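## Task

Take plate G16 out of slot 3 of plate hotel H1 and place it in nest RG, lying flat within the nest's locators and with its well A1 at the nest corner labelled A1. Every other plate in H1 must remain exactly as it was. The result counts only if it stays put without the robot holding it; at the end, open the gripper and back away.

## Robot and tools

Robot: a single four-axis plate-handling arm (vertical lift, shoulder, elbow, wrist yaw) carrying a two-finger gripper that always stays level; it can rotate about its vertical axis but never tilt. The controlled point, end_effector_position, is midway between the two rubber pads, roughly 2 to 3 cm back from the fingertips. The fingers extend along the gripper's +x axis and close along its y axis.

Scene frame: origin on the table surface under the arm's base, +z up, +y to the left when facing along +x. Results report end_effector_position in metres and end_effector_quat_wxyz in this frame; the reported position may be somewhat off, more so at long reach. Joint positions list lift (m, 0.000 to 0.550), shoulder (rad, -2.000 to 2.000), elbow (rad, -2.800 to 2.800), wrist yaw (rad, -12.566 to 12.566), then finger pad gap (m). Keep the elbow at least 0.4 rad away from 0, otherwise the arm may fold and fault.

Labware: hotel H1 holds 6 slots numbered from 1 at the bottom; each shelf is a two-pronged fork with locating pins, and stored plates face a short end toward the front. Well A1 of a labelled plate lies at the labelled short end, in the corner opposite the labelled long side.

execute_actions(actions): actions is a list of actions; each action is a list of 1 to 15 rows, each row applied for one control step of 1/30 s. If fewer than 15 rows are given, the last row repeats to fill 15 steps. An empty list just returns state and images. Each row has 5 numbers, each in [-1, 1]: dx, dy, dz, rz, opening. The first four are an offset, not a pose: a target displacement from the gripper's measured pose at the start of that action (for the first action of a call, the last pose reported in a result), expressed in the gripper's own axes. Every row is relative to that same start pose, not to the previous row. Scale: 1.0 equals 0.6 m for dx, dy, dz and 180 degrees for rz; rz rotates from +x toward +y. opening is absolute: +1 is fully open (0.140 m), -1 is closed, yet the pads still leave 0.066 m. Closing fully from open takes at least about 0.6 s.

Per step the commanded pose is clipped to within 70 mm and 16 degrees of the measured pose, then reached by damped inverse kinematics; large offsets therefore need several actions, and after an action the arm continues at most to the last clipped pose. The result's Hand target line shows where the controller is currently heading. Step readings list end_effector_position at some steps; HELD flags a step that was partly or fully held back.

move(target, speed, blocking): target is one row of 5 numbers in the same layout and scale as above, an offset from the pose in the latest result that shows one, plus absolute opening (sent when the move begins). The gripper follows a straight path lasting 0.5 to 10 s (a path needing more is cut off at 10 s) and turns the shorter way. speed is the path's top speed in m/s, 0.002 to 0.5, default 0.25; rotation is capped at twice that value in rad/s. The path ignores obstacles, and the real gripper may lag, stray or overshoot speed, particularly with a nearly straight arm. Faster moves and targets set further beyond a contact produce harder impacts and pushes. The result adds a move: line giving the outcome (done, off_target, moving, held, fault), active limits (paced = pose clipped; held = some steps blocked by a check, after which the arm may surge faster than speed) and distance to target. With blocking=false the result returns after 0.5 s while motion continues; until a result shows the move has ended, further moves and execute_actions are refused, so call wait or stop.

wait(seconds): 0 to 10; lets time pass with the last command held and returns early if a running move finishes. stop(): brakes a running move (needs braking room; fingers keep moving). zoom_image(camera, region): camera is cam_wrist (616x616 fisheye, K=[[223.775, 0, 310.188], [0, 223.104, 306.297], [0, 0, 1]], D=[-0.05, 0, 0, 0], theta_max_deg=90); region is [x0, y0, x1, y1] pixels from the top-left, at most 504 by 504. finished_scene(scene): ends the current scene, passing its number, and cannot be undone; the result reports success and the next task.

Gripping: grip_measured is the finger opening on the command scale; readings may carry a constant error of about 1 mm. To hold, keep commanding about 0.04 below grip_measured (less for a lighter hold). Pads exert up to about 18 N each; a fast close may squeeze harder. Parts may occasionally be tugged briefly while held.

Cautions: offsets are from the measured pose, so repeating a small offset into a rigid object does not press harder, but into something yielding it does. A pose unreachable line means the clearance check altered or blocked the command. Joint load limits: lift 52.8 N, shoulder 7.92 N m, elbow 3.96 N m, wrist yaw 1.32 N m, including held weight; reaching one stops the arm for 10 s and drops the rest of the call. Holding loads heats motors: MOTOR HOT appears from 85 °C, and at 100 °C an OVER-TEMPERATURE FAULT brakes the arm until it cools. The robot keeps its last command while you compose replies. Avoid drops, slips, slams, hard collisions, strong pushes, disturbing other hotel plates, and anything leaving the table, which ends the scene.

Each tool is called as name(argument=value, ...), one argument or row to a line, values as JSON.

## Session

execute_actions(
  actions=[],
)

Scene clock: 0.00 s.
end_effector_position=(+0.5093, +0.2520, +0.2878) grip_measured=+1.00 end_effector_quat_wxyz=(+0.935, -0.000, -0.000, +0.355)
Joint positions: [ 0.283 -0.282 -1.125 -4.15   0.14 ]
Hand target: +0.509, +0.252, +0.288; +0.935, -0.000, -0.000, +0.355

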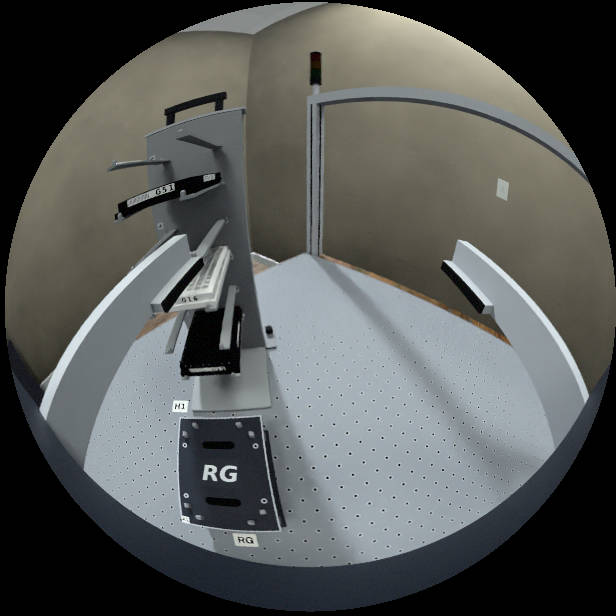

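zoom_image(
  camera="cam_wrist",
  region=[90, 80, 340, 330],
)

zoom_image(
  camera="cam_wrist",
  region=[130, 300, 380, 550],
)

move(
  target=[0,0.15,0,0,1],
)

Region (90, 80, 340, 330) of cam_wrist's 616x616 image, scaled by 2.016, with more detail than that image has.

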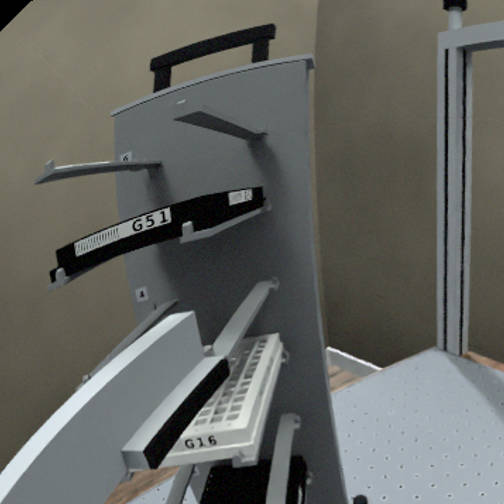

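Region (130, 300, 380, 550) of cam_wrist's 616x616 image, scaled by 2.016, with more detail than that image has.

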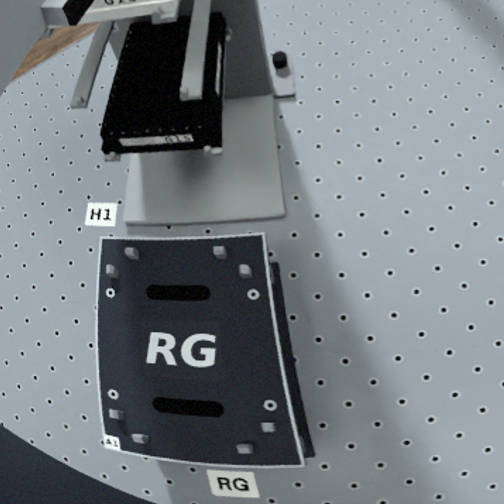

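Scene clock: 1.20 s.
end_effector_position=(+0.4493, +0.3193, +0.2878) grip_measured=+1.00 end_effector_quat_wxyz=(+0.935, -0.000, -0.000, +0.356)
Joint positions: [ 0.283  0.046 -1.141 -4.461  0.14 ]
Hand target: +0.449, +0.319, +0.288; +0.935, -0.000, -0.000, +0.355
Off the commanded pose: 0.000 m, 0 deg.
move: done

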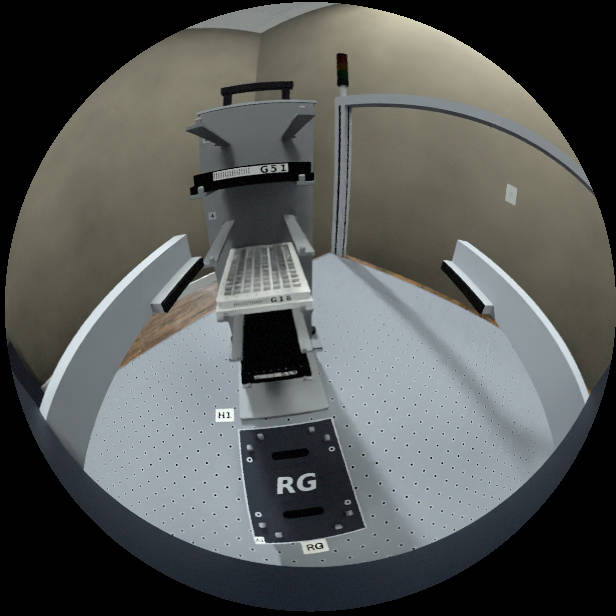

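move(
  target=[0,0.075,0,0,1],
)

zoom_image(
  camera="cam_wrist",
  region=[140, 130, 480, 560],
)

Scene clock: 2.43 s.
end_effector_position=(+0.4192, +0.3530, +0.2878) grip_measured=+1.00 end_effector_quat_wxyz=(+0.934, -0.000, -0.000, +0.356)
Joint positions: [ 0.283  0.218 -1.198 -4.575  0.14 ]
Hand target: +0.419, +0.353, +0.288; +0.935, -0.000, -0.000, +0.356
Off the commanded pose: 0.000 m, 0 deg.
move: done

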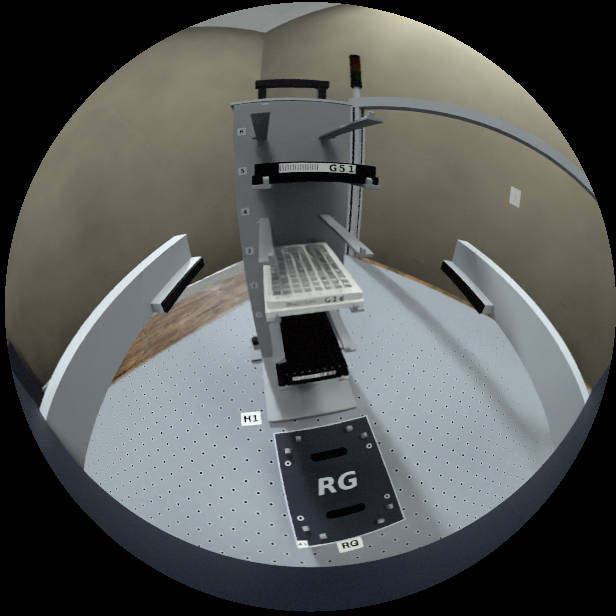

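Region (140, 130, 480, 560) of cam_wrist's 616x616 image, scaled by 1.172, with more detail than that image has; it fills the left 399 columns of this view, and the rest is white.

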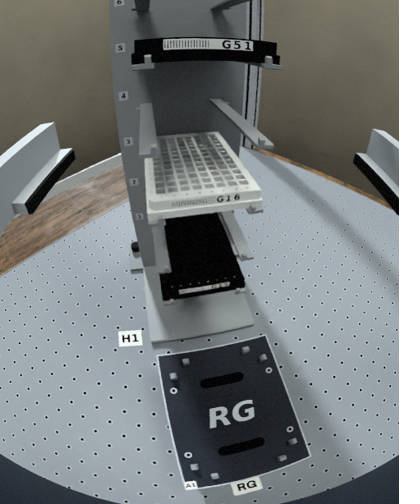

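move(
  target=[0,-0.05,0,0.06,1],
)

Scene clock: 3.83 s.
end_effector_position=(+0.4394, +0.3305, +0.2878) grip_measured=+1.00 end_effector_quat_wxyz=(+0.897, -0.000, -0.000, +0.442)
Joint positions: [ 0.283  0.006 -1.143 -4.23   0.14 ]
Hand target: +0.439, +0.331, +0.288; +0.897, -0.000, -0.000, +0.442
Off the commanded pose: 0.000 m, 0 deg.
move: done

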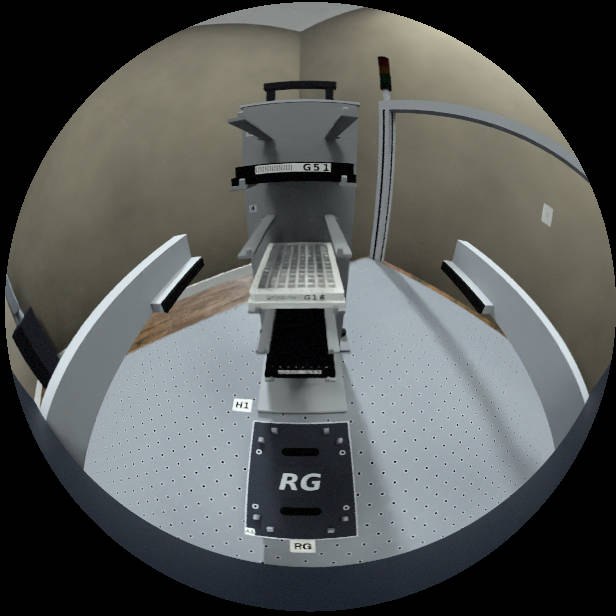

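move(
  target=[0,0.028,-0.08,0,1],
)

zoom_image(
  camera="cam_wrist",
  region=[130, 170, 510, 400],
)

Scene clock: 5.67 s.
end_effector_position=(+0.4259, +0.3408, +0.2397) grip_measured=+1.00 end_effector_quat_wxyz=(+0.897, -0.000, -0.000, +0.442)
Joint positions: [ 0.235  0.065 -1.143 -4.289  0.14 ]
Hand target: +0.426, +0.341, +0.240; +0.897, -0.000, -0.000, +0.442
Off the commanded pose: 0.000 m, 0 deg.
move: done

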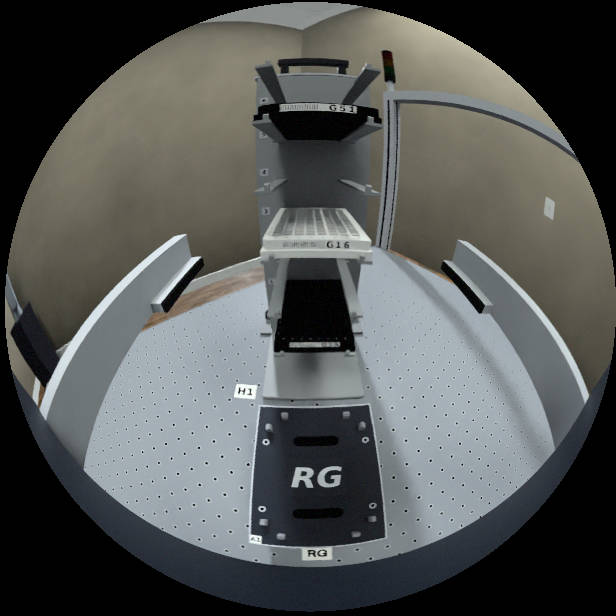

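Region (130, 170, 510, 400) of cam_wrist's 616x616 image, scaled by 1.326, with more detail than that image has; it fills the top 305 rows of this view, and the rest is white.

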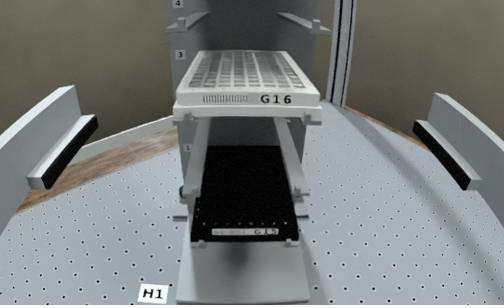

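move(
  target=[0.12,0.008,-0.013,0,1],
)

Scene clock: 7.77 s.
end_effector_position=(+0.4660, +0.4008, +0.2319) grip_measured=+1.00 end_effector_quat_wxyz=(+0.897, -0.000, -0.000, +0.442)
Joint positions: [ 0.227  0.214 -1.499 -4.083  0.14 ]
Hand target: +0.466, +0.401, +0.232; +0.897, -0.000, -0.000, +0.442
Off the commanded pose: 0.000 m, 0 deg.
move: done

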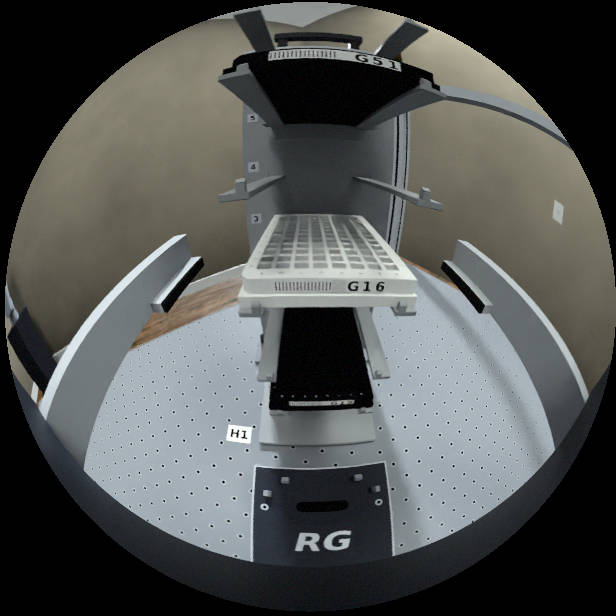

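move(
  target=[0.1,-0.005,-0.005,0,1],
  speed=0.1,
)

zoom_image(
  camera="cam_wrist",
  region=[130, 170, 510, 400],
)

Scene clock: 9.27 s.
end_effector_position=(+0.5049, +0.4466, +0.2289) grip_measured=+1.00 end_effector_quat_wxyz=(+0.897, -0.000, -0.000, +0.442)
Joint positions: [ 0.224  0.351 -1.845 -3.873  0.14 ]
Hand target: +0.505, +0.447, +0.229; +0.897, -0.000, -0.000, +0.442
Off the commanded pose: 0.000 m, 0 deg.
move: done

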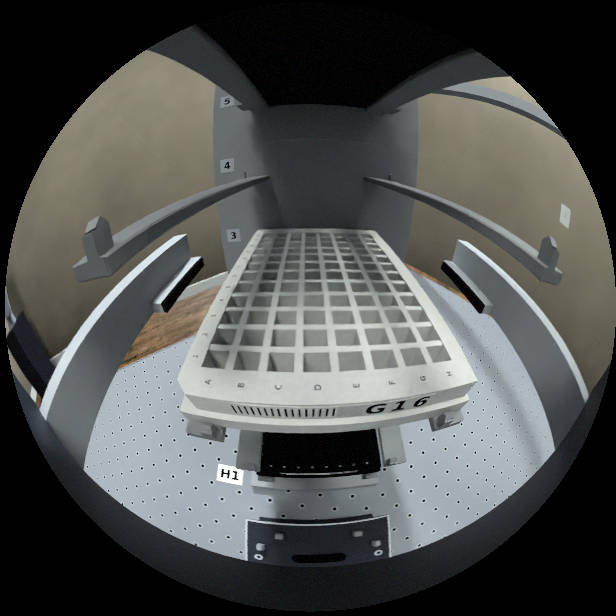

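Region (130, 170, 510, 400) of cam_wrist's 616x616 image, scaled by 1.326, with more detail than that image has; it fills the top 305 rows of this view, and the rest is white.

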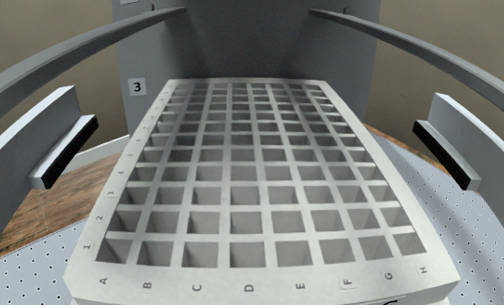

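move(
  target=[0,-0.002,0,0,-0.35],
)

Scene clock: 10.23 s.
end_effector_position=(+0.5057, +0.4460, +0.2289) grip_measured=-0.35 end_effector_quat_wxyz=(+0.897, -0.000, -0.000, +0.442)
Joint positions: [ 0.224  0.348 -1.845 -3.87   0.09 ]
Hand target: +0.506, +0.446, +0.229; +0.897, -0.000, -0.000, +0.442
Off the commanded pose: 0.000 m, 0 deg.
move: done

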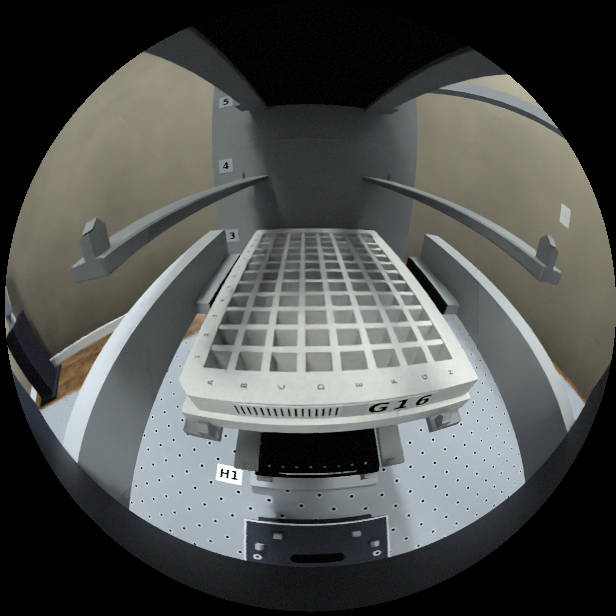

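move(
  target=[0,0.0035,0,0,-0.44],
)

move(
  target=[0,0,0,0,-0.52],
)

Scene clock: 11.17 s.
end_effector_position=(+0.5040, +0.4472, +0.2289) grip_measured=-0.44 end_effector_quat_wxyz=(+0.897, -0.000, -0.000, +0.442)
Joint positions: [ 0.224  0.353 -1.845 -3.875  0.087]
Hand target: +0.504, +0.447, +0.229; +0.897, -0.000, -0.000, +0.442
Off the commanded pose: 0.000 m, 0 deg.
move: done

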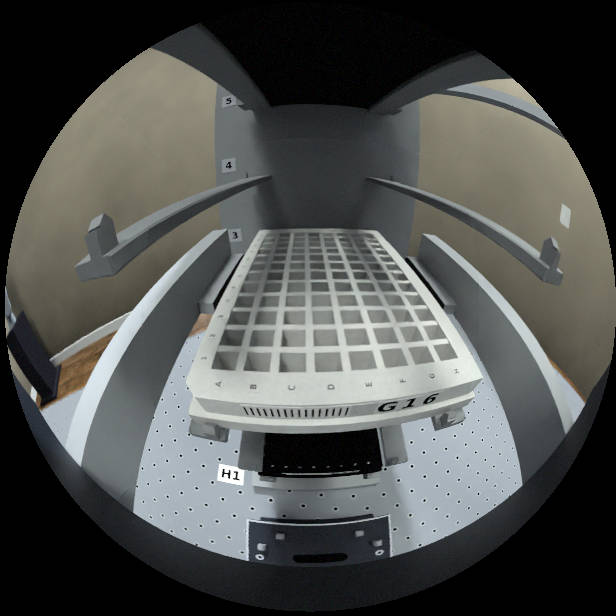

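Scene clock: 11.67 s.
end_effector_position=(+0.5034, +0.4475, +0.2289) grip_measured=-0.52 end_effector_quat_wxyz=(+0.896, -0.000, -0.000, +0.444)
Joint positions: [ 0.224  0.354 -1.845 -3.873  0.084]
Hand target: +0.504, +0.447, +0.229; +0.897, -0.000, -0.000, +0.442
Off the commanded pose: 0.001 m, 0 deg.
move: done

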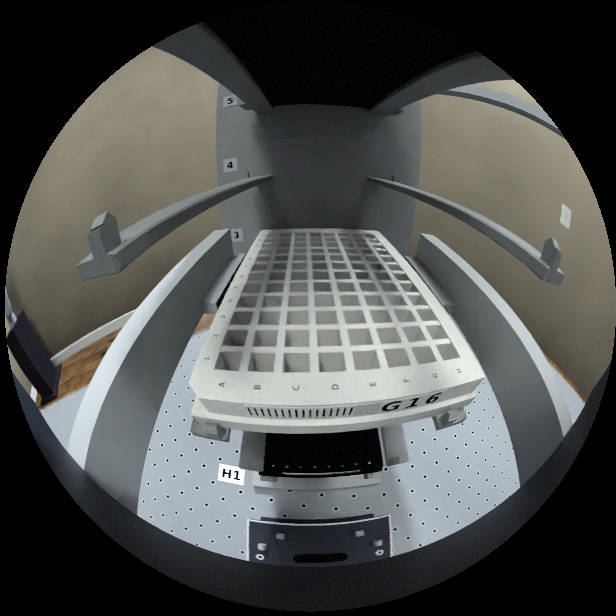

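move(
  target=[0,0,0,0,-0.6],
)

Scene clock: 12.70 s.
end_effector_position=(+0.5031, +0.4477, +0.2289) grip_measured=-0.55 end_effector_quat_wxyz=(+0.896, -0.000, -0.000, +0.444)
Joint positions: [ 0.224  0.354 -1.844 -3.872  0.083]
Hand target: +0.503, +0.448, +0.229; +0.896, -0.000, -0.000, +0.444
Off the commanded pose: 0.000 m, 0 deg.
move: done

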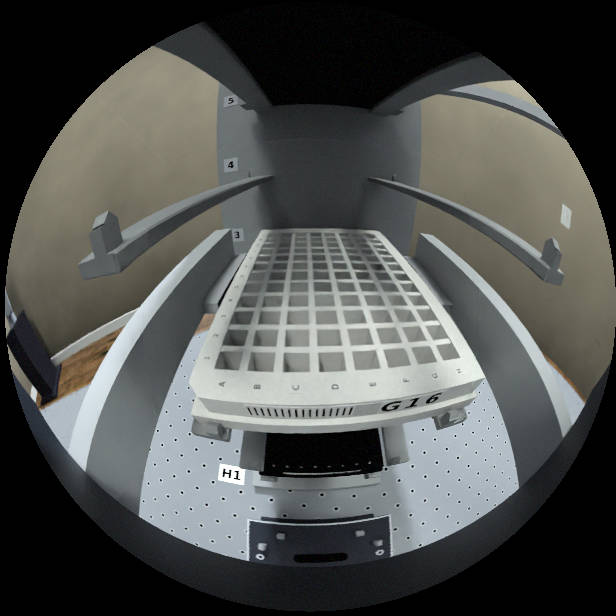

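Gripped. Lift above the pins, then withdraw.

move(
  target=[0,0,0.022,0,-0.6],
  speed=0.05,
)

move(
  target=[-0.27,0,0,0,-0.6],
  speed=0.15,
)

Scene clock: 13.63 s.
end_effector_position=(+0.5030, +0.4477, +0.2422) grip_measured=-0.55 end_effector_quat_wxyz=(+0.896, -0.000, -0.000, +0.444)
Joint positions: [ 0.237  0.354 -1.844 -3.872  0.083]
Hand target: +0.503, +0.448, +0.242; +0.896, -0.000, -0.000, +0.444
Off the commanded pose: 0.000 m, 0 deg.
move: done

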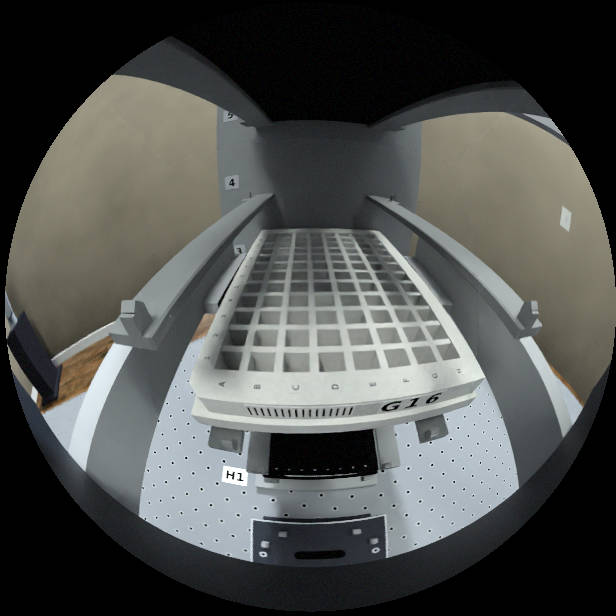

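Scene clock: 15.03 s.
end_effector_position=(+0.4050, +0.3187, +0.2421) grip_measured=-0.55 end_effector_quat_wxyz=(+0.896, -0.000, -0.000, +0.445)
Joint positions: [ 0.237  0.03  -1.006 -4.386  0.083]
Hand target: +0.405, +0.319, +0.242; +0.896, -0.000, -0.000, +0.444
Off the commanded pose: 0.000 m, 0 deg.
move: done

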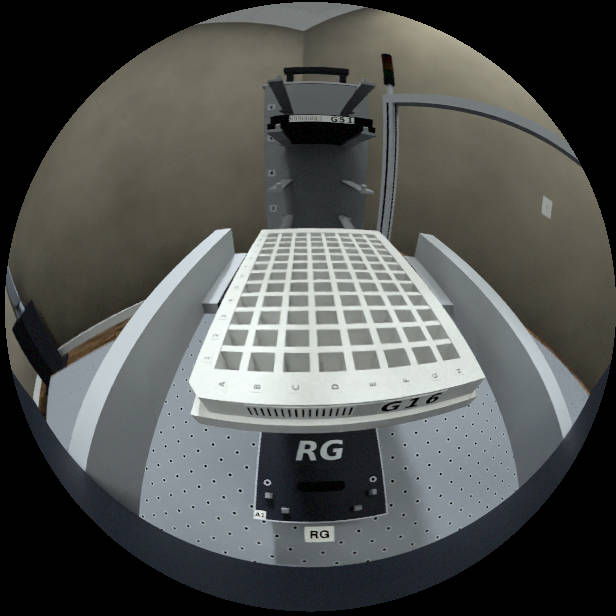

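move(
  target=[-0.037,0,-0.25,0,-0.6],
  speed=0.2,
)

zoom_image(
  camera="cam_wrist",
  region=[150, 330, 500, 600],
)

Scene clock: 16.77 s.
end_effector_position=(+0.3916, +0.3010, +0.0921) grip_measured=-0.55 end_effector_quat_wxyz=(+0.896, -0.000, -0.000, +0.445)
Joint positions: [ 0.087  0.002 -0.908 -4.456  0.083]
Hand target: +0.392, +0.301, +0.092; +0.896, -0.000, -0.000, +0.445
Off the commanded pose: 0.000 m, 0 deg.
move: done

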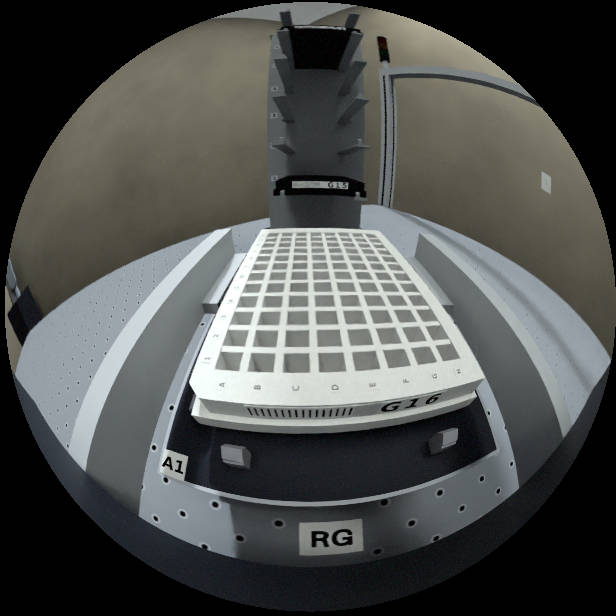

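Region (150, 330, 500, 600) of cam_wrist's 616x616 image, scaled by 1.440, with more detail than that image has; it fills the top 389 rows of this view, and the rest is white.

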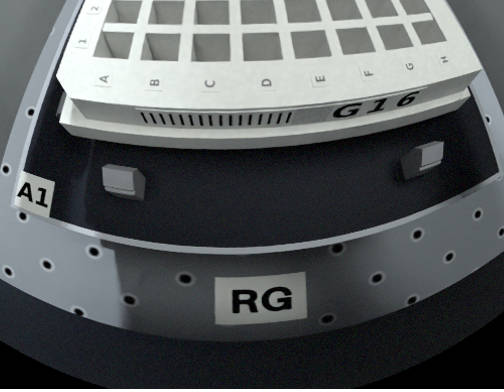

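move(
  target=[0,0,-0.075,0,-0.6],
  speed=0.08,
)

zoom_image(
  camera="cam_wrist",
  region=[150, 330, 500, 600],
)

Scene clock: 27.63 s.
end_effector_position=(+0.3920, +0.3009, +0.0848) grip_measured=-0.56 end_effector_quat_wxyz=(+0.896, -0.000, -0.000, +0.444)
Joint positions: [ 0.08   0.002 -0.909 -4.456  0.082]
Hand target: +0.392, +0.301, +0.084; +0.896, -0.000, -0.000, +0.444
Off the commanded pose: 0.038 m, 0 deg.
TORQUE FAULT: the external load on joint 1 (lift) reached its load limit, and the arm stopped for 10 seconds. That time counts as 20 of the actions that you can send in this scene. The arm's remaining commands of this call were not run. The arm holds where it stopped, with its grip as last carried out, and accepts commands again: back off and push less far. The arm stops again, at the same cost, whenever a joint's load reaches its limit.
move: fault

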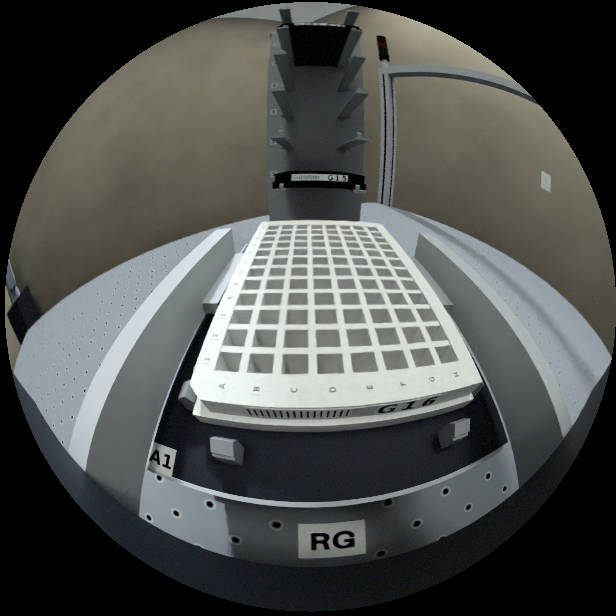

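Region (150, 330, 500, 600) of cam_wrist's 616x616 image, scaled by 1.440, with more detail than that image has; it fills the top 389 rows of this view, and the rest is white.

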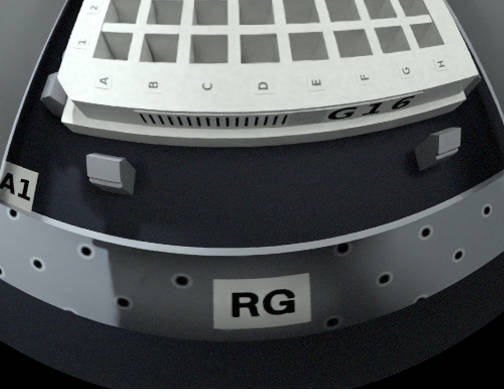

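move(
  target=[0,0,0.012,0,-0.6],
  speed=0.05,
)

move(
  target=[-0.022,0,0,0,-0.6],
  speed=0.05,
)

zoom_image(
  camera="cam_wrist",
  region=[150, 330, 500, 600],
)

Scene clock: 29.00 s.
end_effector_position=(+0.3921, +0.3009, +0.0920) grip_measured=-0.56 end_effector_quat_wxyz=(+0.896, -0.000, -0.000, +0.444)
Joint positions: [ 0.087  0.001 -0.909 -4.456  0.082]
Hand target: +0.392, +0.301, +0.092; +0.896, -0.000, -0.000, +0.444
Off the commanded pose: 0.000 m, 0 deg.
move: done

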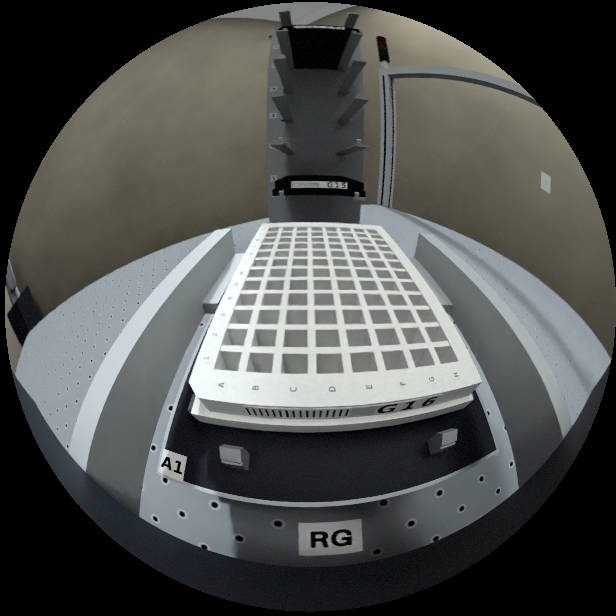

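Scene clock: 29.70 s.
end_effector_position=(+0.3840, +0.2904, +0.0920) grip_measured=-0.56 end_effector_quat_wxyz=(+0.896, -0.000, -0.000, +0.444)
Joint positions: [ 0.087 -0.013 -0.852 -4.499  0.082]
Hand target: +0.384, +0.290, +0.092; +0.896, -0.000, -0.000, +0.444
Off the commanded pose: 0.000 m, 0 deg.
move: done

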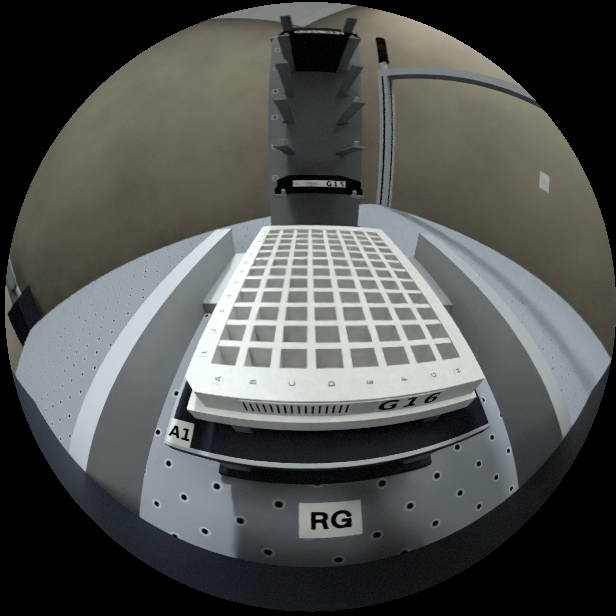

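Region (150, 330, 500, 600) of cam_wrist's 616x616 image, scaled by 1.440, with more detail than that image has; it fills the top 389 rows of this view, and the rest is white.

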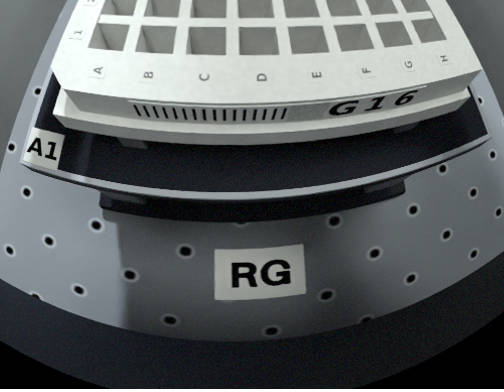

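move(
  target=[0.009,0,-0.005,0,-0.6],
  speed=0.03,
)

zoom_image(
  camera="cam_wrist",
  region=[150, 330, 500, 600],
)

Scene clock: 30.87 s.
end_effector_position=(+0.3869, +0.2943, +0.0893) grip_measured=-0.56 end_effector_quat_wxyz=(+0.896, -0.000, -0.000, +0.444)
Joint positions: [ 0.084 -0.007 -0.873 -4.483  0.082]
Hand target: +0.387, +0.295, +0.089; +0.896, -0.000, -0.000, +0.444
Off the commanded pose: 0.001 m, 0 deg.
move: done

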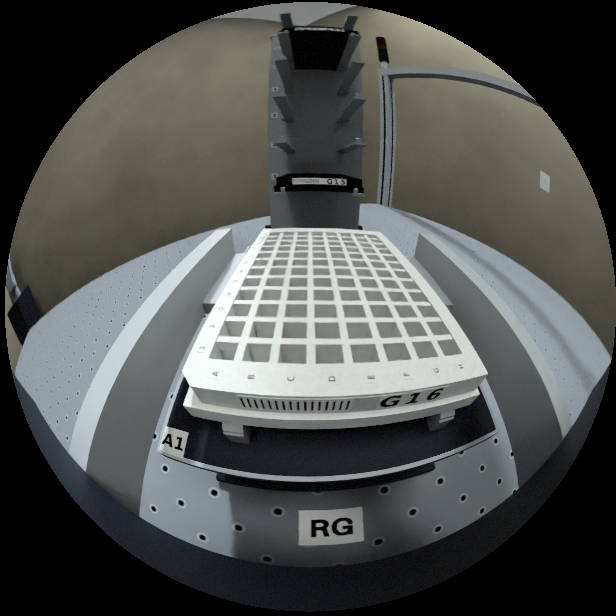

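Region (150, 330, 500, 600) of cam_wrist's 616x616 image, scaled by 1.440, with more detail than that image has; it fills the top 389 rows of this view, and the rest is white.

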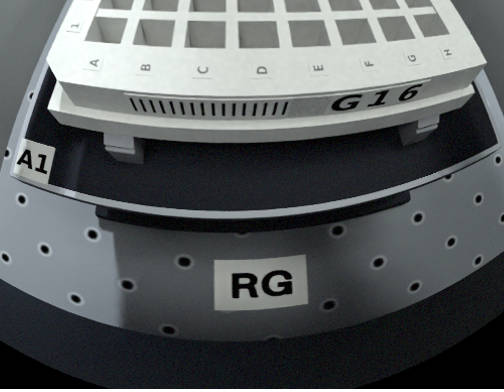

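move(
  target=[0.006,0,0.006,0,-0.6],
  speed=0.03,
)

zoom_image(
  camera="cam_wrist",
  region=[150, 330, 500, 600],
)

Scene clock: 32.20 s.
end_effector_position=(+0.3891, +0.2971, +0.0928) grip_measured=-0.56 end_effector_quat_wxyz=(+0.896, -0.000, -0.000, +0.444)
Joint positions: [ 0.088 -0.004 -0.888 -4.472  0.082]
Hand target: +0.389, +0.297, +0.093; +0.896, -0.000, -0.000, +0.444
Off the commanded pose: 0.000 m, 0 deg.
move: done

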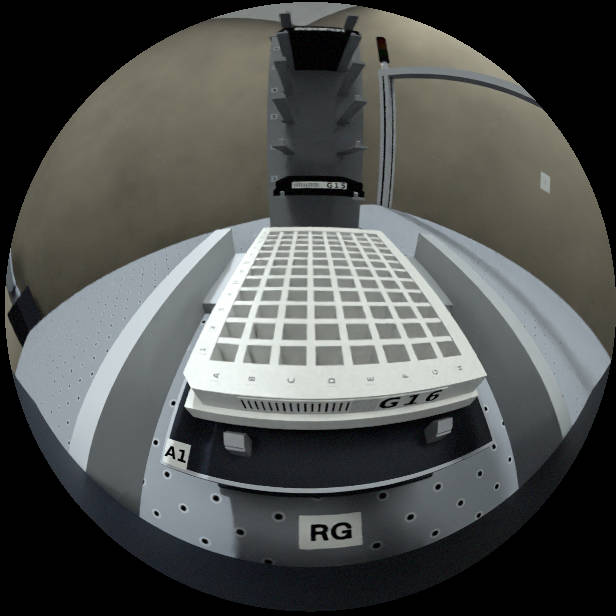

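Region (150, 330, 500, 600) of cam_wrist's 616x616 image, scaled by 1.440, with more detail than that image has; it fills the top 389 rows of this view, and the rest is white.

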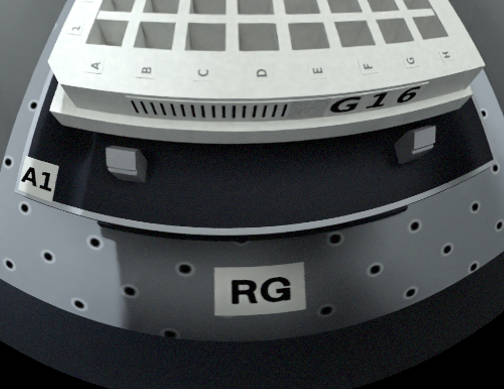

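move(
  target=[0,0,-0.009,0,-0.6],
  speed=0.02,
)

zoom_image(
  camera="cam_wrist",
  region=[130, 200, 520, 520],
)

Scene clock: 38.30 s.
end_effector_position=(+0.3892, +0.2970, +0.0875) grip_measured=-0.56 end_effector_quat_wxyz=(+0.896, -0.000, -0.000, +0.443)
Joint positions: [ 0.082 -0.004 -0.888 -4.472  0.082]
Hand target: +0.389, +0.297, +0.087; +0.896, -0.000, -0.000, +0.444
Off the commanded pose: 0.000 m, 0 deg.
move: done

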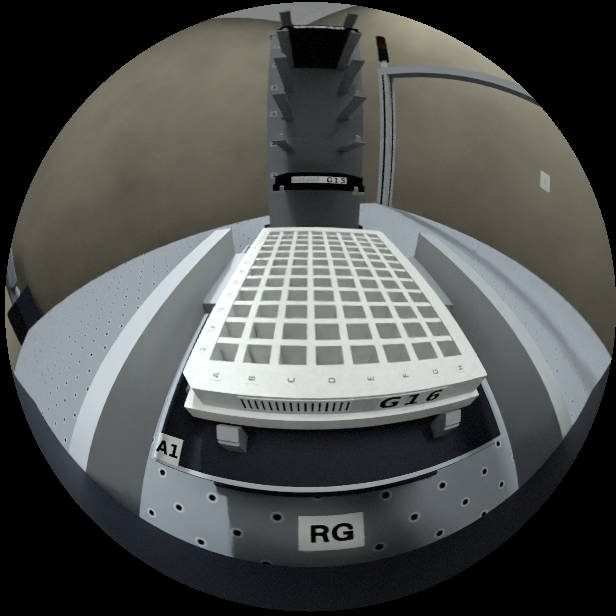

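Region (130, 200, 520, 520) of cam_wrist's 616x616 image, scaled by 1.292, with more detail than that image has; it fills the top 414 rows of this view, and the rest is white.

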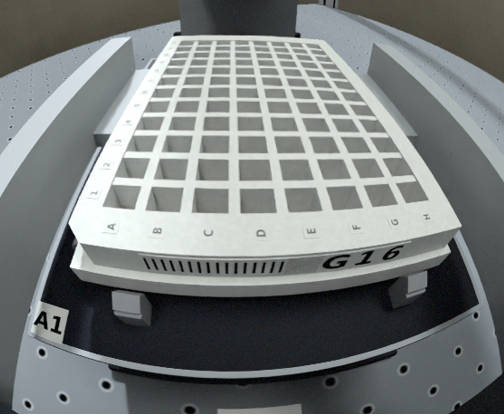

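move(
  target=[0,0,0,0,-0.3],
  speed=0.02,
)

zoom_image(
  camera="cam_wrist",
  region=[130, 200, 520, 520],
)

Scene clock: 39.37 s.
end_effector_position=(+0.3893, +0.2969, +0.0875) grip_measured=-0.30 end_effector_quat_wxyz=(+0.896, -0.000, -0.000, +0.443)
Joint positions: [ 0.082 -0.004 -0.888 -4.473  0.092]
Hand target: +0.389, +0.297, +0.087; +0.896, -0.000, -0.000, +0.443
Off the commanded pose: 0.000 m, 0 deg.
move: done

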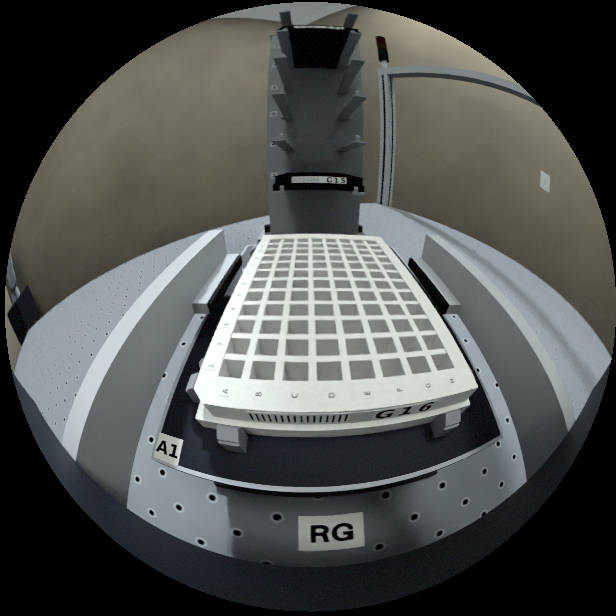

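Region (130, 200, 520, 520) of cam_wrist's 616x616 image, scaled by 1.292, with more detail than that image has; it fills the top 414 rows of this view, and the rest is white.

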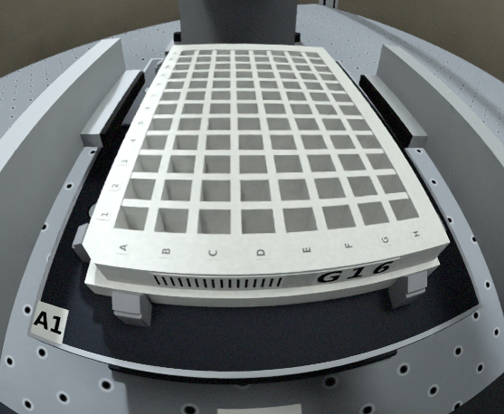

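move(
  target=[0,0,0,0,0.6],
)

move(
  target=[-0.1,0,0.15,0,1],
)

zoom_image(
  camera="cam_wrist",
  region=[180, 200, 460, 520],
)

Scene clock: 40.17 s.
end_effector_position=(+0.3893, +0.2969, +0.0875) grip_measured=+0.60 end_effector_quat_wxyz=(+0.896, -0.000, -0.000, +0.443)
Joint positions: [ 0.082 -0.004 -0.888 -4.473  0.125]
Hand target: +0.389, +0.297, +0.087; +0.896, -0.000, -0.000, +0.443
Off the commanded pose: 0.000 m, 0 deg.
move: done

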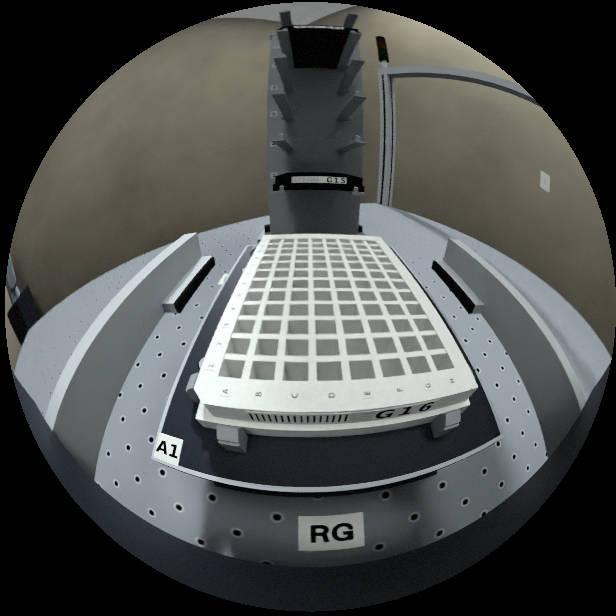

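Scene clock: 41.00 s.
end_effector_position=(+0.3528, +0.2492, +0.1775) grip_measured=+1.00 end_effector_quat_wxyz=(+0.896, -0.000, -0.000, +0.444)
Joint positions: [ 0.173 -0.046 -0.633 -4.685  0.14 ]
Hand target: +0.353, +0.249, +0.177; +0.896, -0.000, -0.000, +0.443
Off the commanded pose: 0.000 m, 0 deg.
move: done

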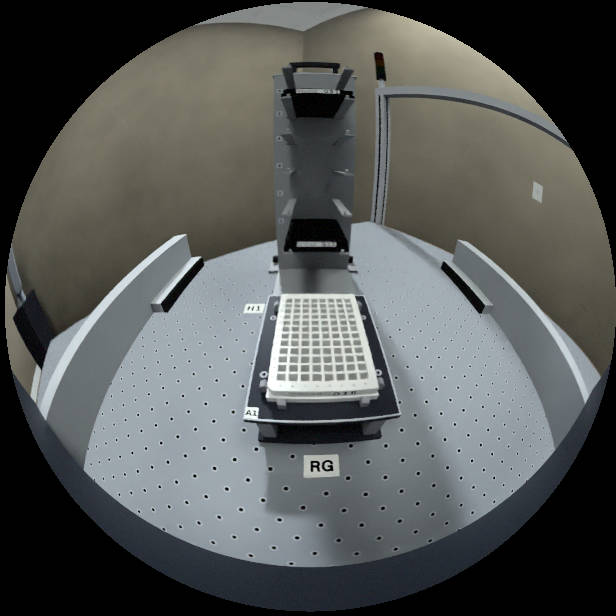

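Region (180, 200, 460, 520) of cam_wrist's 616x616 image, scaled by 1.575, with more detail than that image has; it fills the left 441 columns of this view, and the rest is white.

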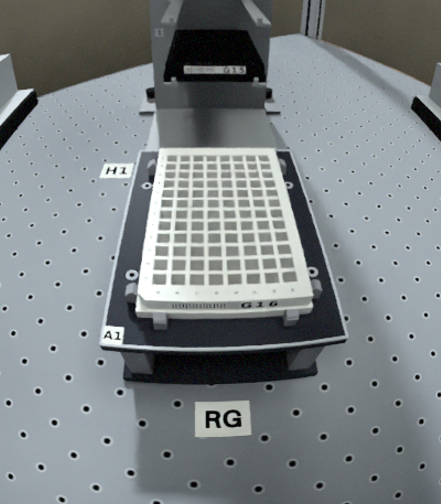

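Seated.

finished_scene(
  scene=1,
)

The scene is finished: the task was done.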